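## Task

Put deep-well block M09 on site 1 of carrier PC7 (site 1 is beside the handle), lying flat between the locators with its well A1 in the corner labelled A1, while M06 and M60 stay in their nests and sites 2 and 3 stay empty. Then slide PC7 into rail tracks 1-6 far enough that the lamp behind those tracks comes on, with the carrier sitting down in the tracks. Finally release everything and pull the hand away.

## Robot and tools

Robot: one xArm6 arm (six joints) carrying a two-finger parallel gripper. There is a single arm, so every motion argument is one row for that arm only. The fingers point along the gripper's +z axis and close along its y axis. The reported hand point (end_effector_position, link pinch) lies between the pads when closed, about 2 cm short of the fingertips; closing pushes the tips about 10 mm further along +z.

Scene layout: three nests S1, S2, S3 stand in a line next to the apron, S1 closest to the arm; in scene 1 they hold M60 (384-well plate), M06 (96-well plate) and M09 (deep-well block). Carrier PC7 lies loose on the apron in front of the rails and may be slid and squared up there. Rail tracks are numbered 1 to 18 on the apron, with track 1 on the left as seen from the arm's base. On any labelled item, A1 sits at the labelled short end, in the corner on the far side from the labelled long edge. The hand opens to 84 mm, so grasp plates and blocks across their width, on the body above the flange; never drive a pad down onto a base flange, as it can jam there. A part in the hand may occasionally be tugged, and loose items nudged, by outside disturbances.

Frames: results give pose in the scene frame, origin on the tabletop under the base, +z up, +y to the left when facing +x; position in metres, orientation as quaternion wxyz, velocities in m/s and rad/s. Reported position can be slightly off, worse at long reach. Motion arguments, however, are in the gripper's own axes.

Row format (shared by execute_actions and move): 7 numbers, each in [-1, 1]: dx, dy, dz, rx, ry, rz, opening. The first six are an offset, not a pose: a displacement of the gripper from its measured pose at the start of the action (for the first action in a call, the last pose a result reported), expressed in gripper axes. Scale: 1.0 = 0.6 m for dx/dy/dz and 180 degrees for rotation; rx, ry, rz form one rotation vector. Opening is absolute: +1 fully open (0.084 m), -1 closed.

execute_actions(actions): a list of actions; each action is up to 15 rows, one per 1/30 s step, and a short action repeats its final row to fill 15 steps. Every row is measured from the action's start pose, not from the row before. An empty list just returns state and images.

move(target, speed, blocking): one row as target, offset from the pose in the latest result showing one; the gripper travels a straight path there, turning the short way. speed is m/s, 0.002 to 0.5 (default 0.25); rotation is capped at twice that in rad/s. Paths run 0.5 to 10 s and stop after 10 s even if short. The path ignores obstacles and the hand may lag, wander, or overshoot speed, mainly near full arm extension. Faster contact hits harder; aiming further beyond a contact presses harder. Opening is sent at the start. The 'move:' line reports the ending (done, off_target, moving, held, fault) and limits (paced = pose clipped; held = a check blocked steps, after which the arm may lurch fast) plus distance to target. With blocking=false you get a result after 0.5 s; poll with wait(0), and call wait or stop before sending other motion.

wait(seconds): 0 to 10 s, holding the last command; returns early if a running move ends. stop(): brakes a running move (needs room, more when fast); fingers continue. zoom_image(camera, region): camera is cam_high, cam_low or cam_wrist; region [x0, y0, x1, y1] in pixels, at most 504x504, images are 896x504. read_manual(section): licence texts only. finished_scene(scene): ends the current scene by number, irreversibly; the result tells whether it succeeded and gives the next task.

Controller behaviour: each step the commanded pose is clipped to 70 mm and 16 degrees from the measured pose, then reached by damped IK with position favoured over orientation. After an action the arm stops at the last clipped pose, so large moves need further commands. 'Hand target' is where the controller is heading; 'pose unreachable' means the clearance check altered or blocked the command (the base mount counts as arm). Against a firm object the push builds while the hand is short of its target; zero offsets do not release it, backing away does.

Gripping: grip_measured is the current opening on the same scale. To hold, command an opening clearly below it; the lower, the harder the squeeze (about 24 N per pad for parts up to about 6 cm). Fast closing can spike the force.

Things to avoid: excess contact torque causes a torque fault (joint backs off, arm holds 10 s, rest of call skipped). Load limits (N m): waist 43.5, shoulder 43.5, elbow 26.1, forearm roll 26.1, wrist pitch 17.4, wrist roll 17.4, held weight included. Holding loads heats motors: MOTOR HOT appears from 65 °C and at 80 °C an OVER-TEMPERATURE FAULT brakes the arm. Do not drop items, slam, strike hard or shove hard, and never push anything off the table.

Each tool is called after "Emit:" as name([rows], argument=value, ...), one row to a line, values as JSON.

## Session

Emit:
execute_actions(actions=[])

Scene clock: 0.00 s.
end_effector_position=(-0.0470, -0.2678, +0.2638) grip_measured=+1.00 end_effector_quat_wxyz=(-0.193, +0.897, +0.338, +0.212) end_effector_velocity=(+0.000, +0.000, +0.000) end_effector_angular_velocity=(+0.000, -0.000, -0.001)
Joint positions: [-2.531 -1.326 -0.266  0.397  1.746  2.801  0.084]
Joint velocities: [-0.    -0.     0.     0.     0.001  0.    -0.   ]
Hand target: -0.047, -0.268, +0.264; -0.193, +0.897, +0.338, +0.212

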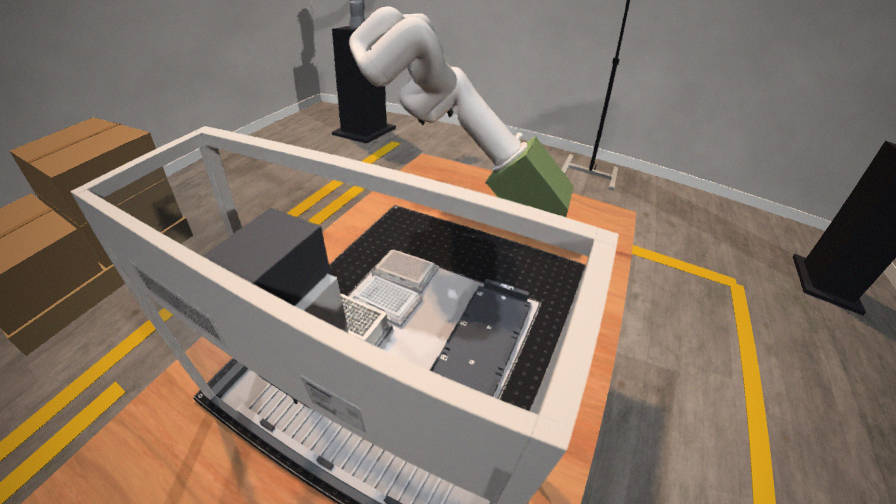

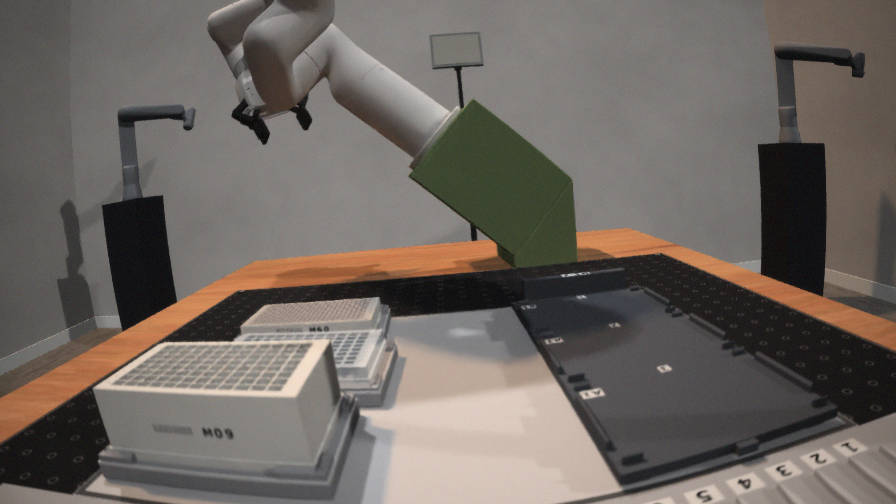

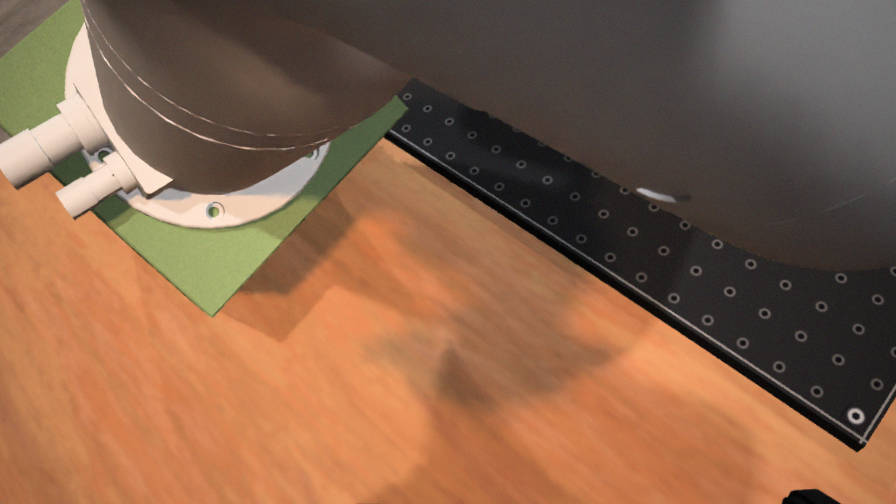

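Emit:
move(target=[0.275,0.434,0.064,-0.127,-0.139,0.222,1], speed=0.15)

Scene clock: 17.73 s.
end_effector_position=(+0.0141, -0.2832, +0.2635) grip_measured=+1.00 end_effector_quat_wxyz=(-0.154, +0.933, +0.273, +0.174) end_effector_velocity=(-0.000, +0.000, -0.000) end_effector_angular_velocity=(+0.000, +0.000, -0.001)
Joint positions: [-2.508 -1.683 -0.198  0.539  1.926  3.124  0.084]
Joint velocities: [-0.001  0.     0.    -0.     0.    -0.    -0.   ]
Hand target: +0.014, -0.283, +0.264; -0.154, +0.933, +0.273, +0.174
Off the commanded pose: 0.248 m, 42 deg; position and orientation clipped at the last step of the last action.
move: held; limits=paced,held; held on 77 of 100 steps, including the last
pose unreachable: on one or more control steps of this call, first in action 0 (counted from 0), an arm could not follow its commanded pose, so it was not sent that pose on those steps. On the call's last step it was still not sent that pose. It may still have moved: this result reports where it is.
cause: the commanded pose would bring two parts of the arm too close to each other (joints 2 (shoulder) to 6 (wrist roll) lie between them).
camera_calibration (this result's frames):
cam_wrist: T_world_to_cam=[[0.554248, -0.81106, -0.187058, -0.155524], [-0.794684, -0.448787, -0.408739, 0.0608619], [0.247563, 0.375194, -0.893276, 0.469385], [0, 0, 0, 1]] pos_world=[0.0183621, -0.274936, 0.415075]

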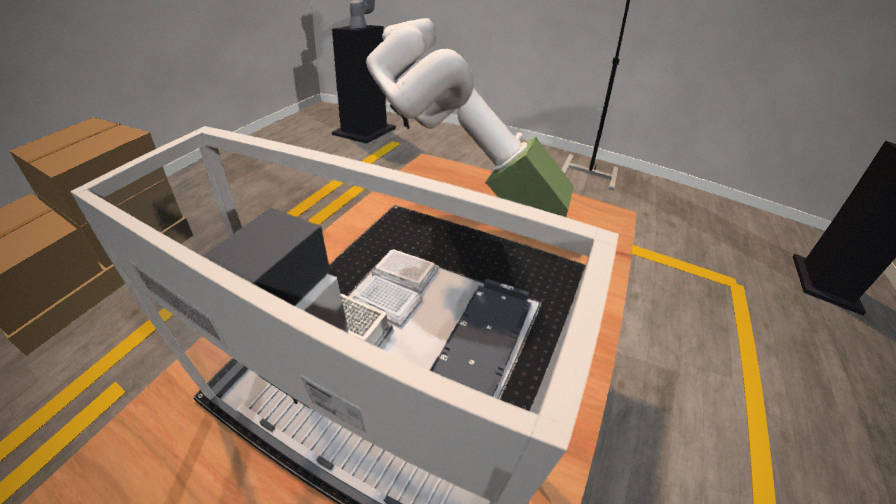

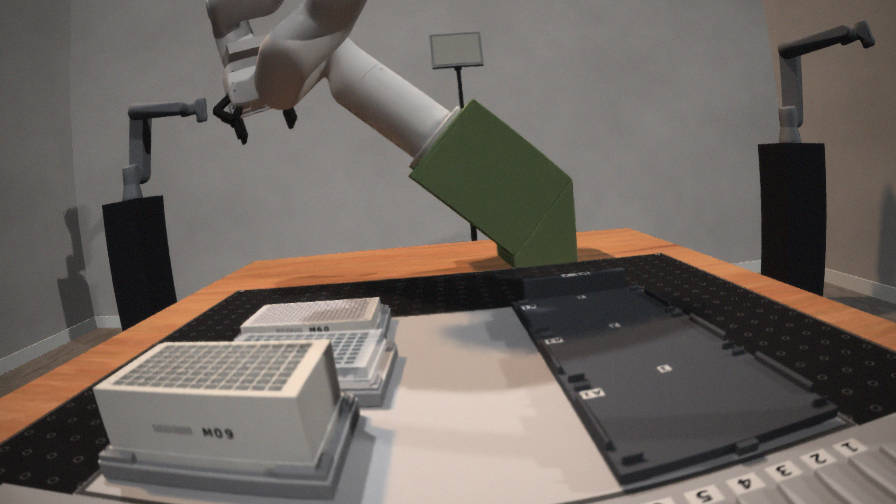

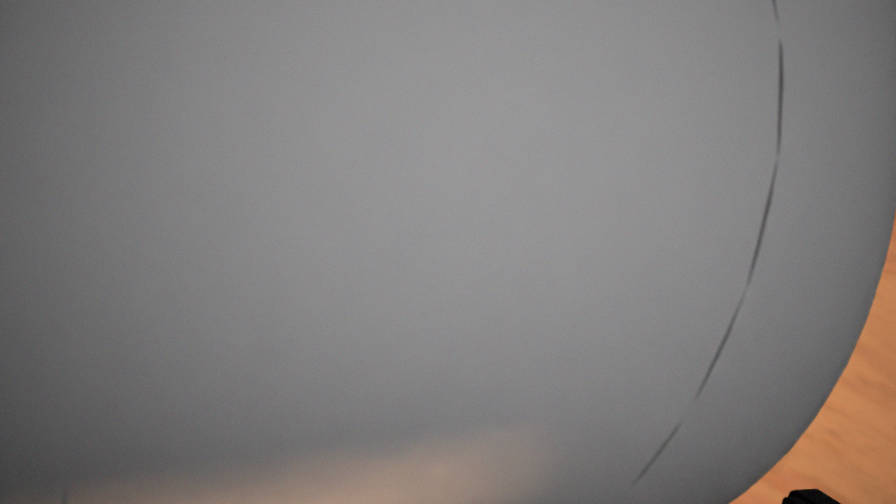

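Emit:
move(target=[-0.385,0.23,-0.02,-0.1,-0.113,0.178,1], speed=0.15)

Emit:
move(target=[0.6,0,0,0,0,0,1], speed=0.15)

Scene clock: 26.33 s.
end_effector_position=(-0.0937, -0.5026, +0.1528) grip_measured=+1.00 end_effector_quat_wxyz=(-0.003, +1.000, -0.000, -0.001) end_effector_velocity=(-0.000, -0.001, -0.000) end_effector_angular_velocity=(-0.002, +0.001, -0.000)
Joint positions: [-1.79  -0.838 -0.409  0.62   0.569  3.934  0.084]
Joint velocities: [ 0.002  0.003 -0.002  0.    -0.004  0.001  0.   ]
Hand target: -0.094, -0.503, +0.153; -0.003, +1.000, -0.000, -0.001
Off the commanded pose: 0.001 m, 0 deg.
move: done
camera_calibration (this result's frames):
cam_wrist: T_world_to_cam=[[-0.00838596, -0.99995, 0.00552355, -0.471472], [-0.999964, 0.00839215, 0.00109784, -0.0206268], [-0.00114414, -0.00551415, -0.999984, 0.281128], [0, 0, 0, 1]] pos_world=[-0.0242582, -0.469725, 0.28375]

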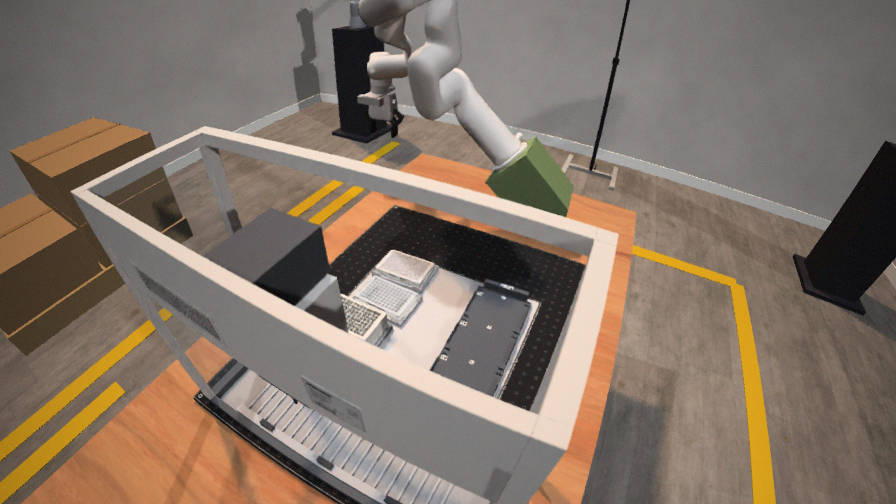

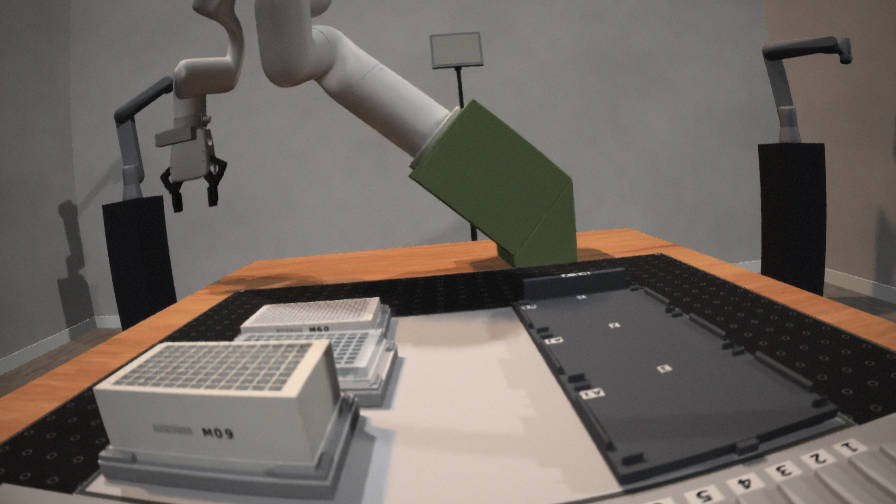

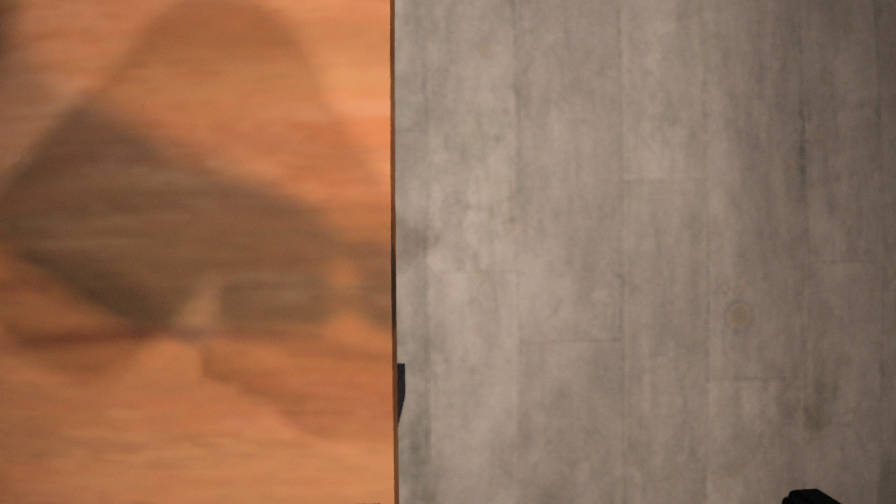

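Scene clock: 29.13 s.
end_effector_position=(+0.2668, -0.5018, +0.1520) grip_measured=+1.00 end_effector_quat_wxyz=(-0.003, +1.000, +0.002, -0.001) end_effector_velocity=(+0.001, -0.001, +0.000) end_effector_angular_velocity=(-0.001, +0.001, -0.002)
Joint positions: [-0.654 -0.548 -0.683 -0.793  0.712  5.958  0.084]
Joint velocities: [ 0.003  0.003 -0.004 -0.003  0.004  0.007  0.   ]
Hand target: +0.267, -0.502, +0.152; -0.004, +1.000, +0.002, -0.001
Off the commanded pose: 0.001 m, 0 deg.
move: done
camera_calibration (this result's frames):
cam_wrist: T_world_to_cam=[[-0.00450534, -0.999983, 0.00375112, -0.468453], [-0.99999, 0.00450767, 0.000610728, 0.337964], [-0.000627627, -0.00374833, -0.999993, 0.281491], [0, 0, 0, 1]] pos_world=[0.336027, -0.468913, 0.283039]

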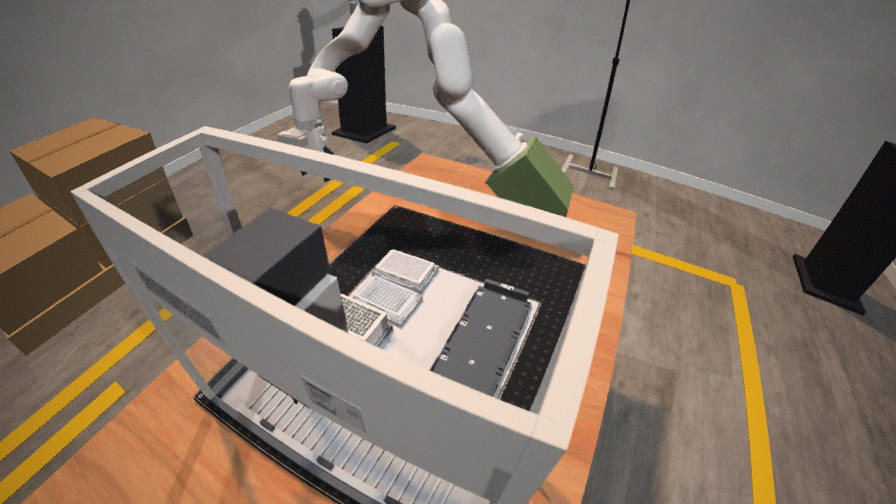

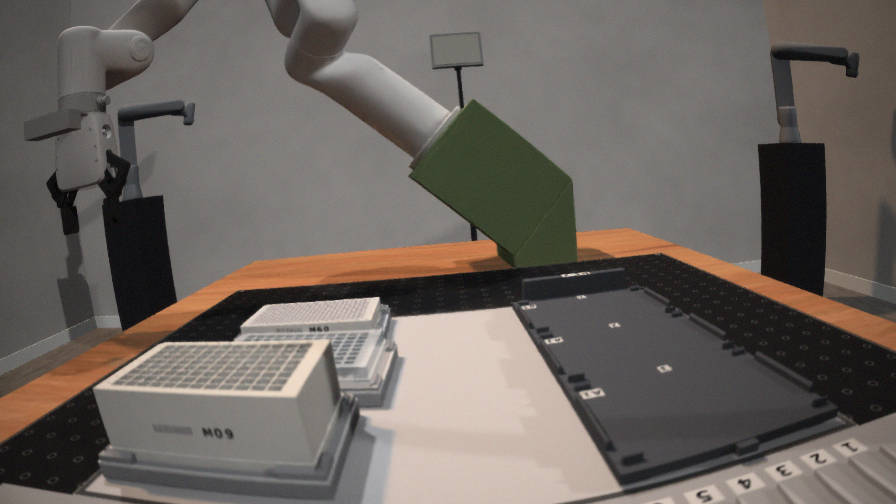

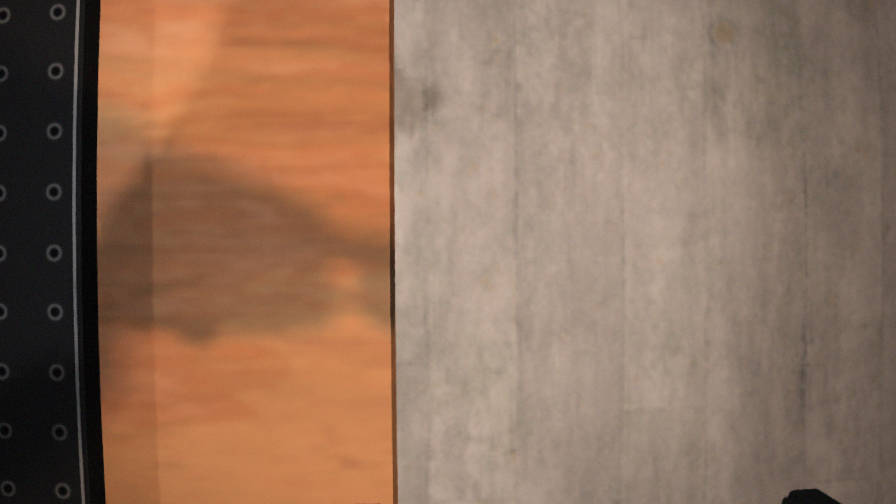

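Emit:
move(target=[0.222,-0.583,-0.3,0,0,-0.5,1], speed=0.2)

Scene clock: 42.47 s.
end_effector_position=(+0.3990, -0.1530, +0.3328) grip_measured=+1.00 end_effector_quat_wxyz=(-0.003, +0.705, +0.709, -0.000) end_effector_velocity=(+0.000, +0.001, +0.000) end_effector_angular_velocity=(-0.000, +0.001, +0.003)
Joint positions: [ 0.579 -0.111 -0.863 -0.768  1.399  5.448  0.084]
Joint velocities: [ 0.001  0.003 -0.002  0.001  0.001 -0.002 -0.   ]
Hand target: +0.399, -0.153, +0.333; -0.003, +0.705, +0.709, -0.000
Off the commanded pose: 0.001 m, 0 deg.
move: done
camera_calibration (this result's frames):
cam_wrist: T_world_to_cam=[[0.999976, -0.00306546, 0.00622408, -0.368815], [-0.00303292, -0.999982, -0.0052304, -0.081023], [0.00623999, 0.0052114, -0.999967, 0.462326], [0, 0, 0, 1]] pos_world=[0.365676, -0.0845615, 0.464183]

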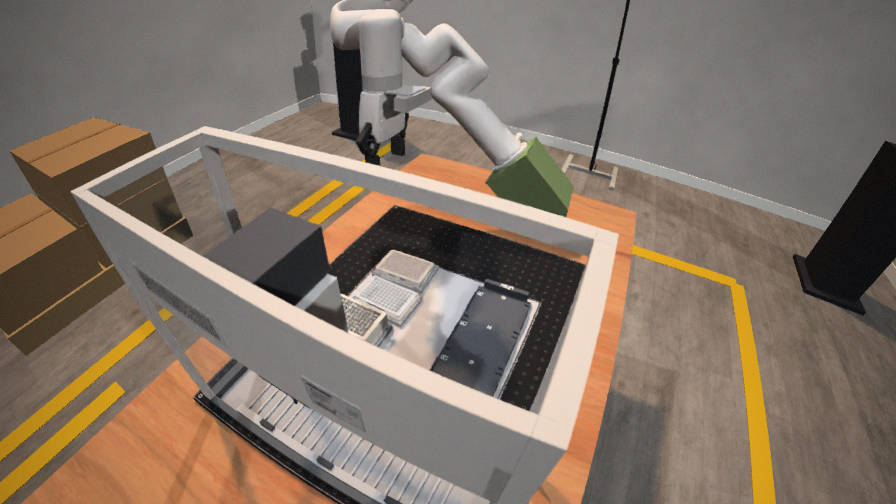

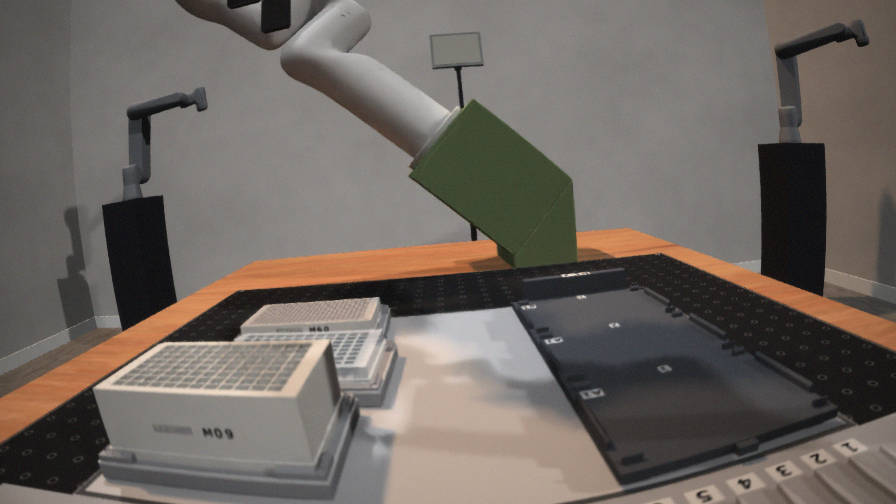

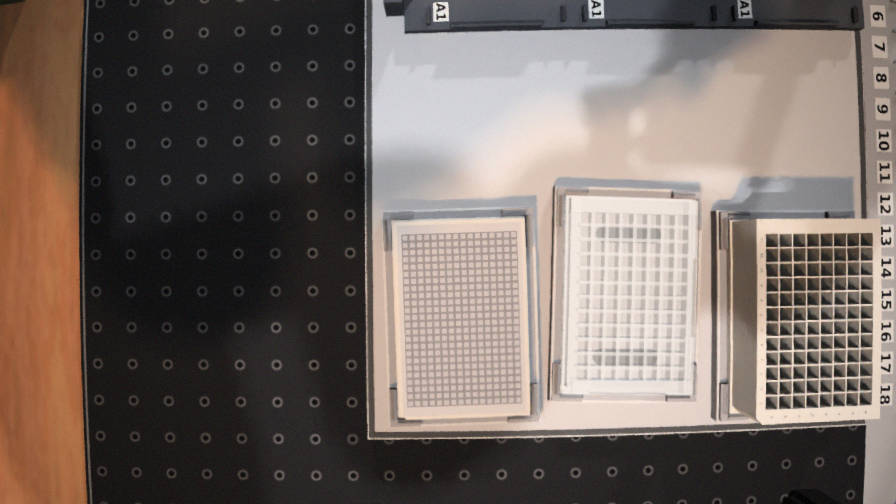

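Emit:
move(target=[0.155,0.167,0.185,0,0,-0.98,1], speed=0.4)

Scene clock: 55.93 s.
end_effector_position=(+0.4984, -0.0597, +0.2219) grip_measured=+1.00 end_effector_quat_wxyz=(+0.000, +0.686, -0.728, -0.003) end_effector_velocity=(-0.001, +0.000, -0.001) end_effector_angular_velocity=(-0.000, +0.002, +0.005)
Joint positions: [ 0.432  0.429 -1.14  -0.904  1.14   2.496  0.084]
Joint velocities: [-0.     0.002 -0.     0.001  0.001 -0.005 -0.   ]
Hand target: +0.498, -0.060, +0.222; +0.000, +0.686, -0.727, -0.003
Off the commanded pose: 0.001 m, 0 deg.
move: done
camera_calibration (this result's frames):
cam_wrist: T_world_to_cam=[[-0.997648, 0.066723, 0.0156796, 0.530433], [0.0667818, 0.997762, 0.00325134, 0.0945669], [-0.0154276, 0.00429081, -0.999872, 0.361011], [0, 0, 0, 1]] pos_world=[0.52844, -0.131296, 0.35234]

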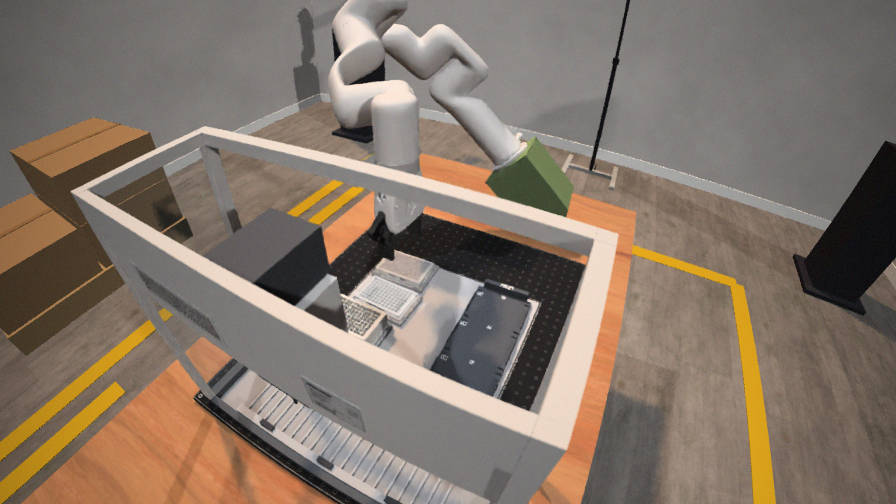

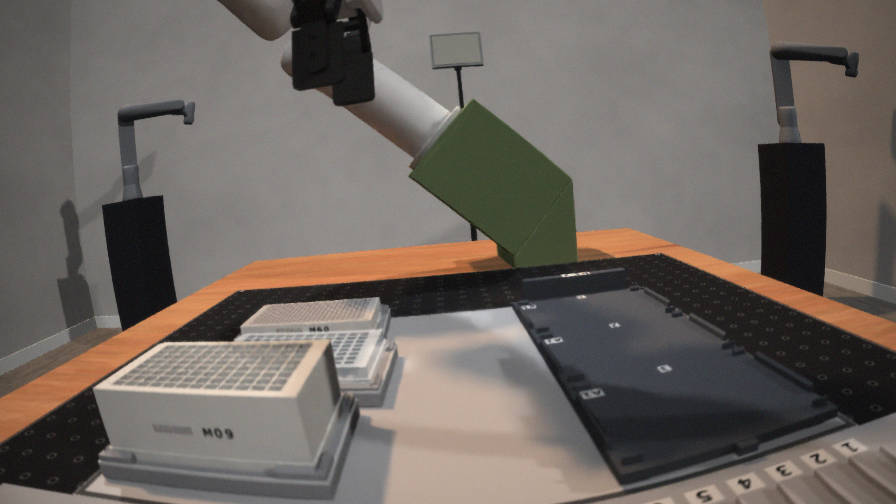

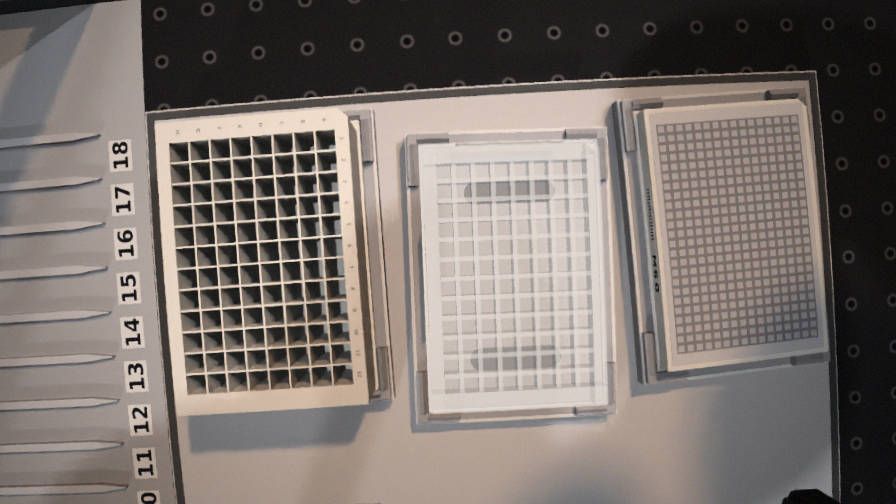

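Emit:
move(target=[0.108,-0.1795,0.17,0,0,-0.022,1], speed=0.1)

Scene clock: 66.13 s.
end_effector_position=(+0.6017, -0.1302, +0.1197) grip_measured=+1.00 end_effector_quat_wxyz=(-0.001, +0.711, -0.703, -0.003) end_effector_velocity=(+0.001, -0.001, -0.000) end_effector_angular_velocity=(-0.001, +0.000, +0.000)
Joint positions: [ 0.174  0.699 -1.519 -0.992  1.056  2.21   0.084]
Joint velocities: [-0.002  0.002 -0.004 -0.     0.001 -0.003  0.   ]
Hand target: +0.602, -0.130, +0.119; -0.001, +0.711, -0.703, -0.004
Off the commanded pose: 0.001 m, 0 deg.
move: done
camera_calibration (this result's frames):
cam_wrist: T_world_to_cam=[[-0.999892, -0.00243208, 0.0144746, 0.632338], [-0.00236401, 0.999986, 0.00471771, 0.200078], [-0.0144859, 0.00468298, -0.999884, 0.2602], [0, 0, 0, 1]] pos_world=[0.636512, -0.199756, 0.250073]

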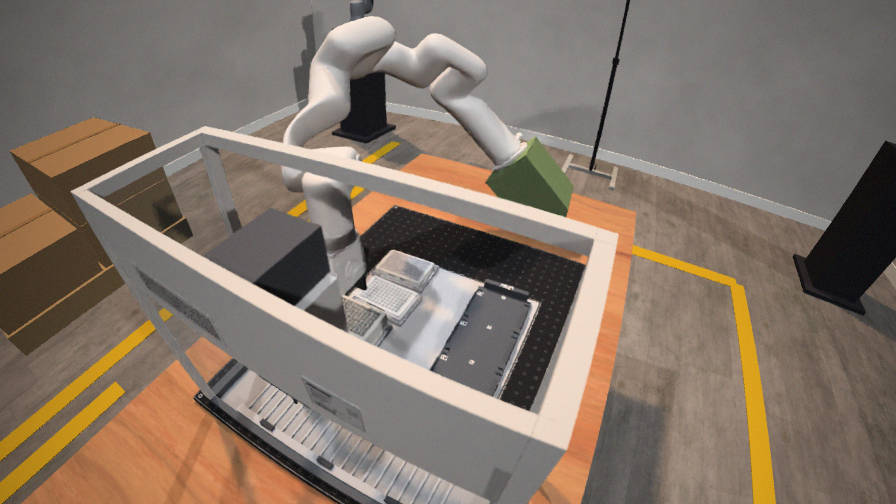

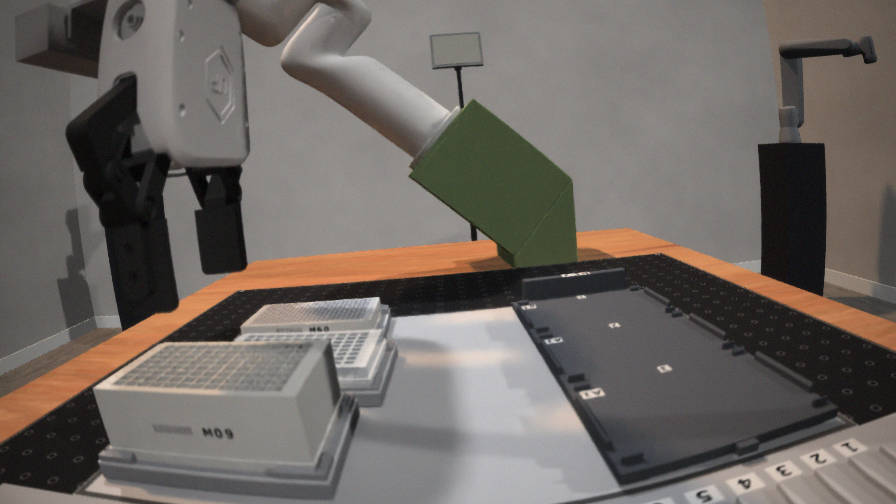

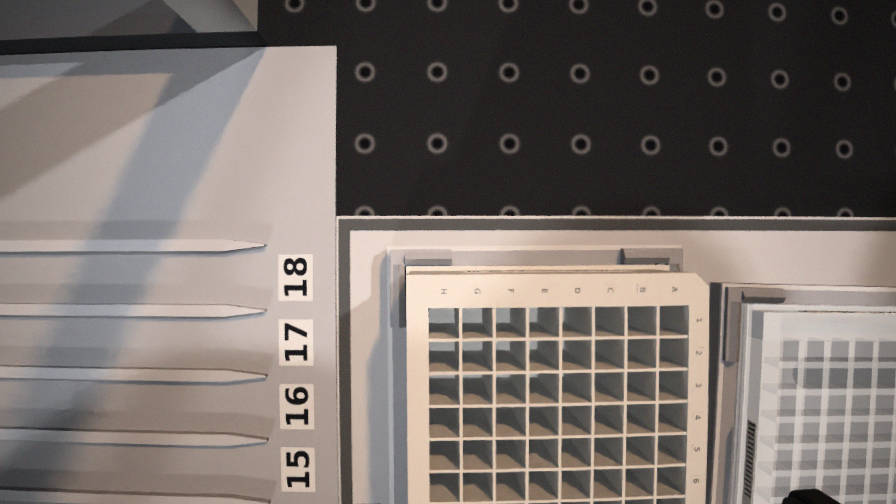

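Emit:
move(target=[0,0,0.065,0,0,0,1], speed=0.05)

Emit:
zoom_image(camera="cam_wrist", region=[340,304,844,504])

Scene clock: 75.33 s.
end_effector_position=(+0.6017, -0.1301, +0.0810) grip_measured=+1.00 end_effector_quat_wxyz=(-0.001, +0.711, -0.703, -0.003) end_effector_velocity=(+0.002, -0.001, +0.001) end_effector_angular_velocity=(+0.000, -0.005, -0.001)
Joint positions: [ 0.119  0.757 -1.537 -1.038  1.001  2.227  0.084]
Joint velocities: [-0.    -0.001 -0.003 -0.001 -0.002 -0.002 -0.   ]
Hand target: +0.602, -0.130, +0.081; -0.001, +0.711, -0.703, -0.004
Off the commanded pose: 0.000 m, 0 deg.
move: done
camera_calibration (this result's frames):
cam_wrist: T_world_to_cam=[[-0.999898, -0.00217118, 0.0141065, 0.632961], [-0.00210058, 0.999985, 0.00501813, 0.199949], [-0.0141171, 0.00498799, -0.999888, 0.221329], [0, 0, 0, 1]] pos_world=[0.636441, -0.199676, 0.211372]

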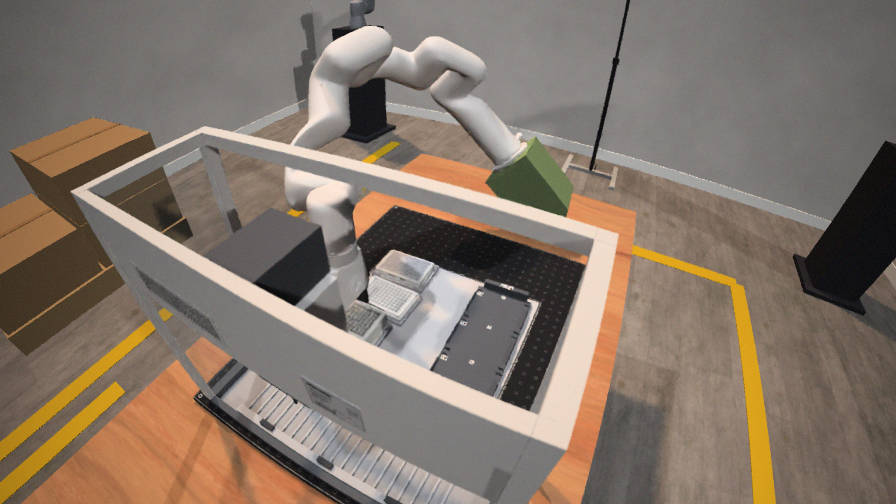

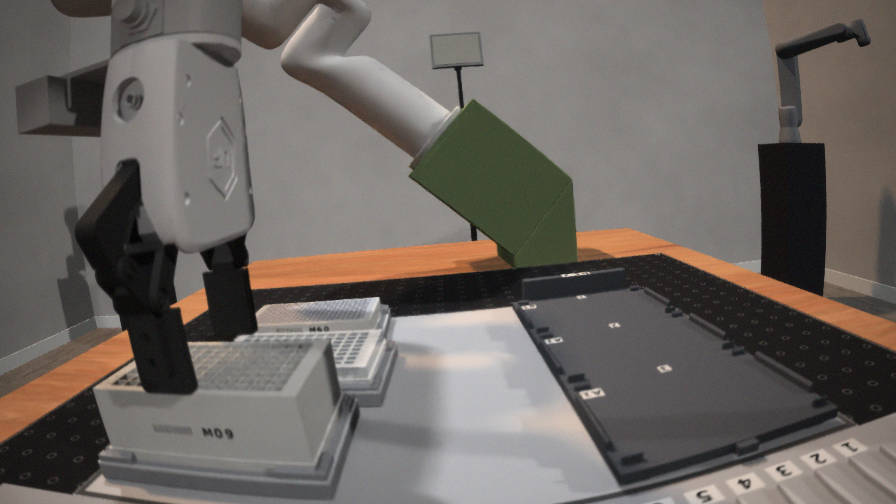

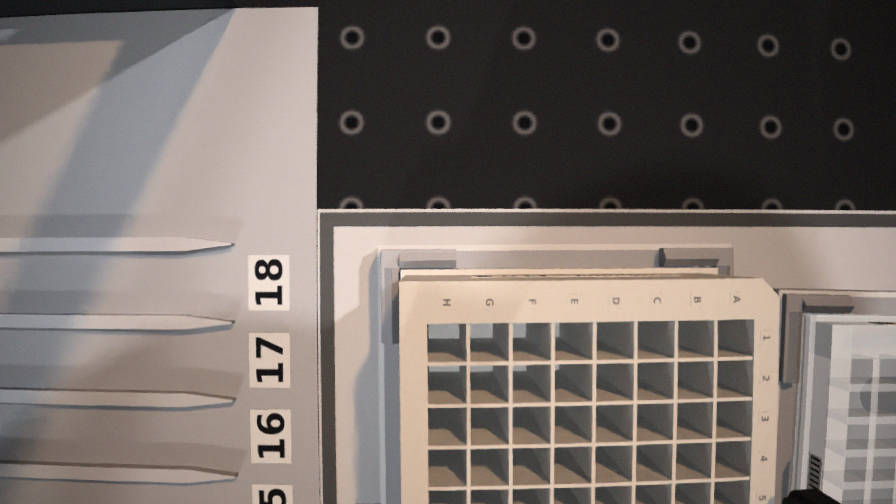

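Region (340, 304, 844, 504) of cam_wrist's 896x504 image, scaled by 1.000; it fills the top 200 rows of this view, and the rest is white.

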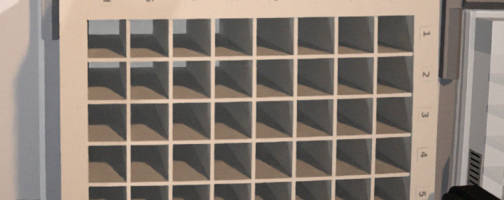

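Emit:
move(target=[0,0.003,0.0,0,0,0,1], speed=0.02)

Emit:
move(target=[0,0,0.047,0,0,0,1], speed=0.02)

Scene clock: 81.00 s.
end_effector_position=(+0.5999, -0.1301, +0.0810) grip_measured=+1.00 end_effector_quat_wxyz=(-0.001, +0.711, -0.703, -0.003) end_effector_velocity=(+0.000, +0.000, +0.000) end_effector_angular_velocity=(-0.000, -0.001, +0.003)
Joint positions: [ 0.118  0.752 -1.528 -1.041  0.999  2.231  0.084]
Joint velocities: [ 0.    -0.001  0.001 -0.001 -0.001 -0.001  0.   ]
Hand target: +0.600, -0.130, +0.081; -0.001, +0.711, -0.703, -0.003
Off the commanded pose: 0.000 m, 0 deg.
move: done
camera_calibration (this result's frames):
cam_wrist: T_world_to_cam=[[-0.999898, -0.00216418, 0.014117, 0.631169], [-0.00209344, 0.999985, 0.00502354, 0.199956], [-0.0141277, 0.00499347, -0.999888, 0.221319], [0, 0, 0, 1]] pos_world=[0.63465, -0.199692, 0.211379]

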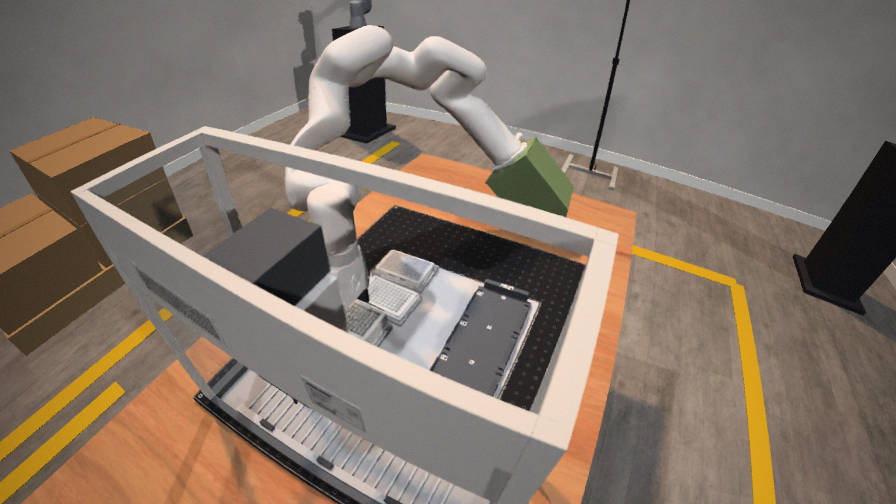

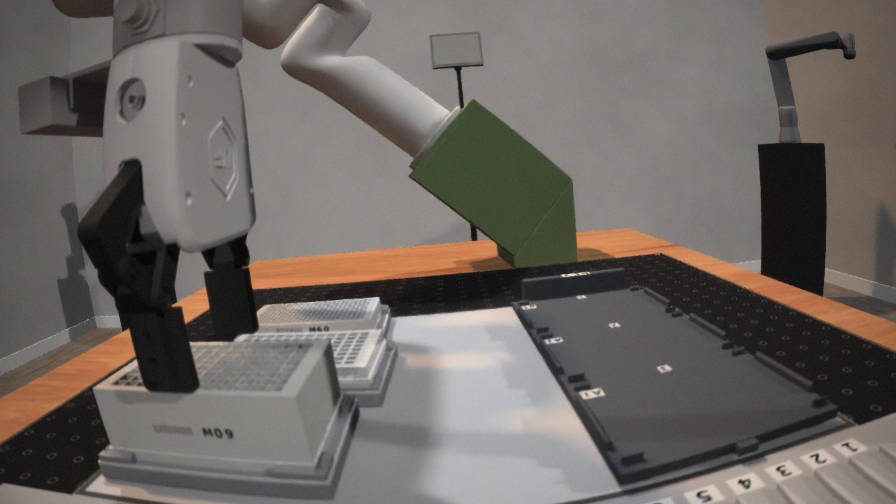

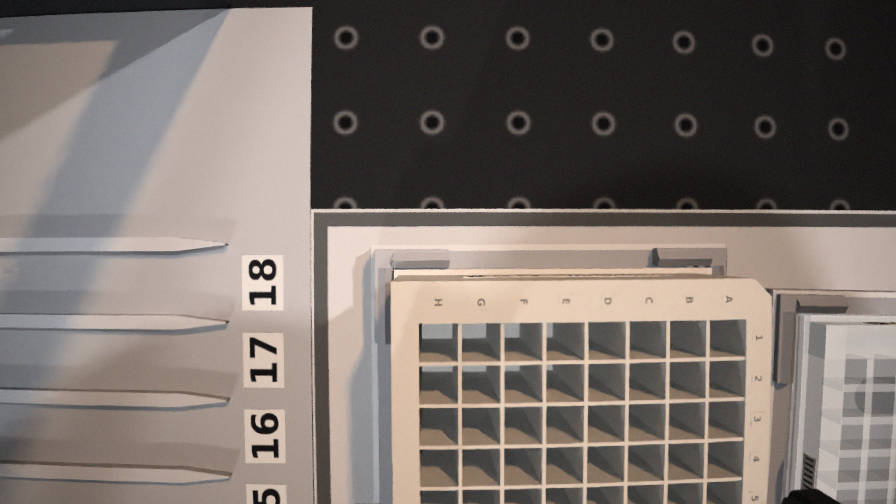

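Scene clock: 82.67 s.
end_effector_position=(+0.5998, -0.1299, +0.0529) grip_measured=+1.00 end_effector_quat_wxyz=(-0.001, +0.711, -0.703, -0.003) end_effector_velocity=(+0.001, -0.000, +0.000) end_effector_angular_velocity=(-0.001, -0.001, +0.000)
Joint positions: [ 0.079  0.8   -1.551 -1.075  0.963  2.241  0.084]
Joint velocities: [ 0.     0.    -0.001 -0.001 -0.    -0.    -0.   ]
Hand target: +0.600, -0.130, +0.053; -0.001, +0.711, -0.703, -0.003
Off the commanded pose: 0.000 m, 0 deg.
move: done
camera_calibration (this result's frames):
cam_wrist: T_world_to_cam=[[-0.999898, -0.00210135, 0.0141263, 0.631475], [-0.00202782, 0.999984, 0.00521721, 0.199901], [-0.014137, 0.00518803, -0.999887, 0.193246], [0, 0, 0, 1]] pos_world=[0.634548, -0.199574, 0.183261]

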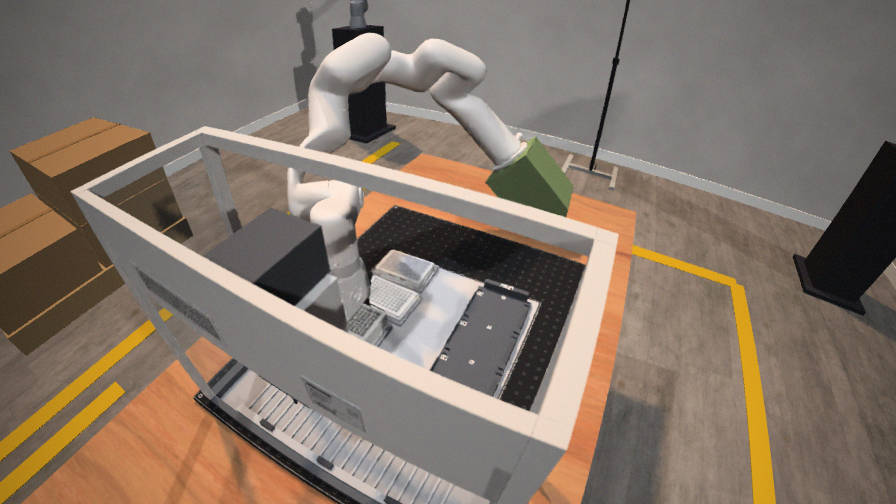

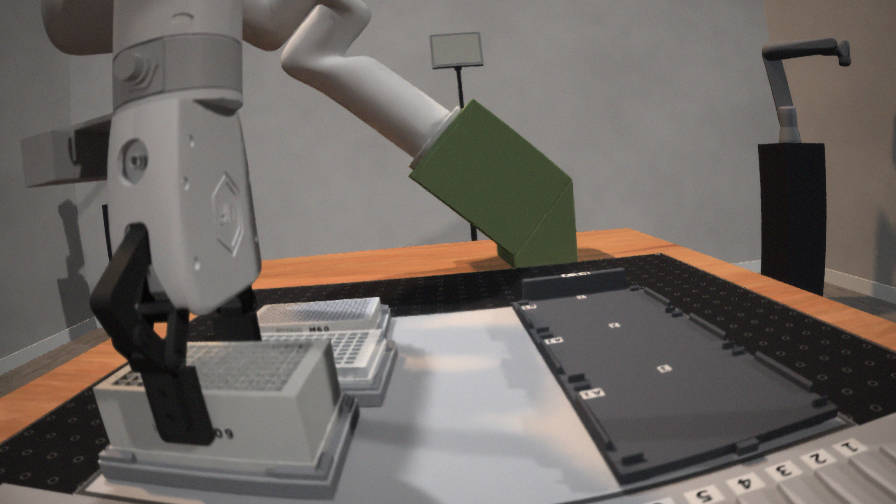

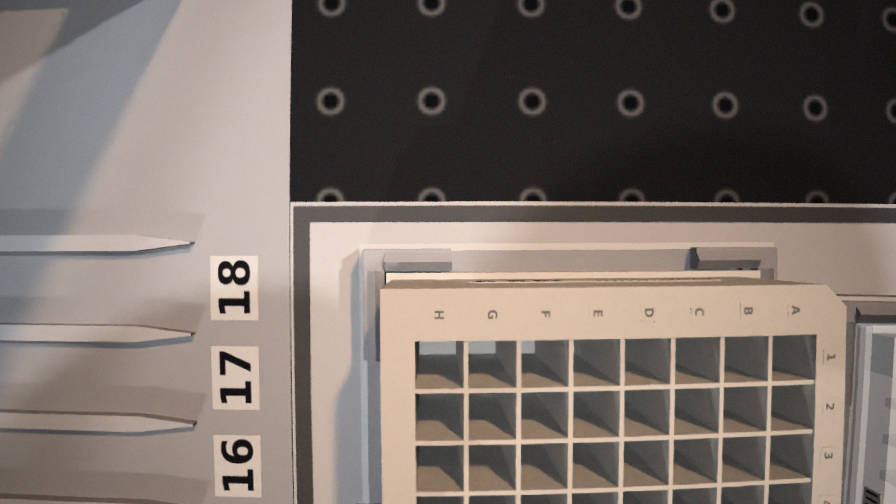

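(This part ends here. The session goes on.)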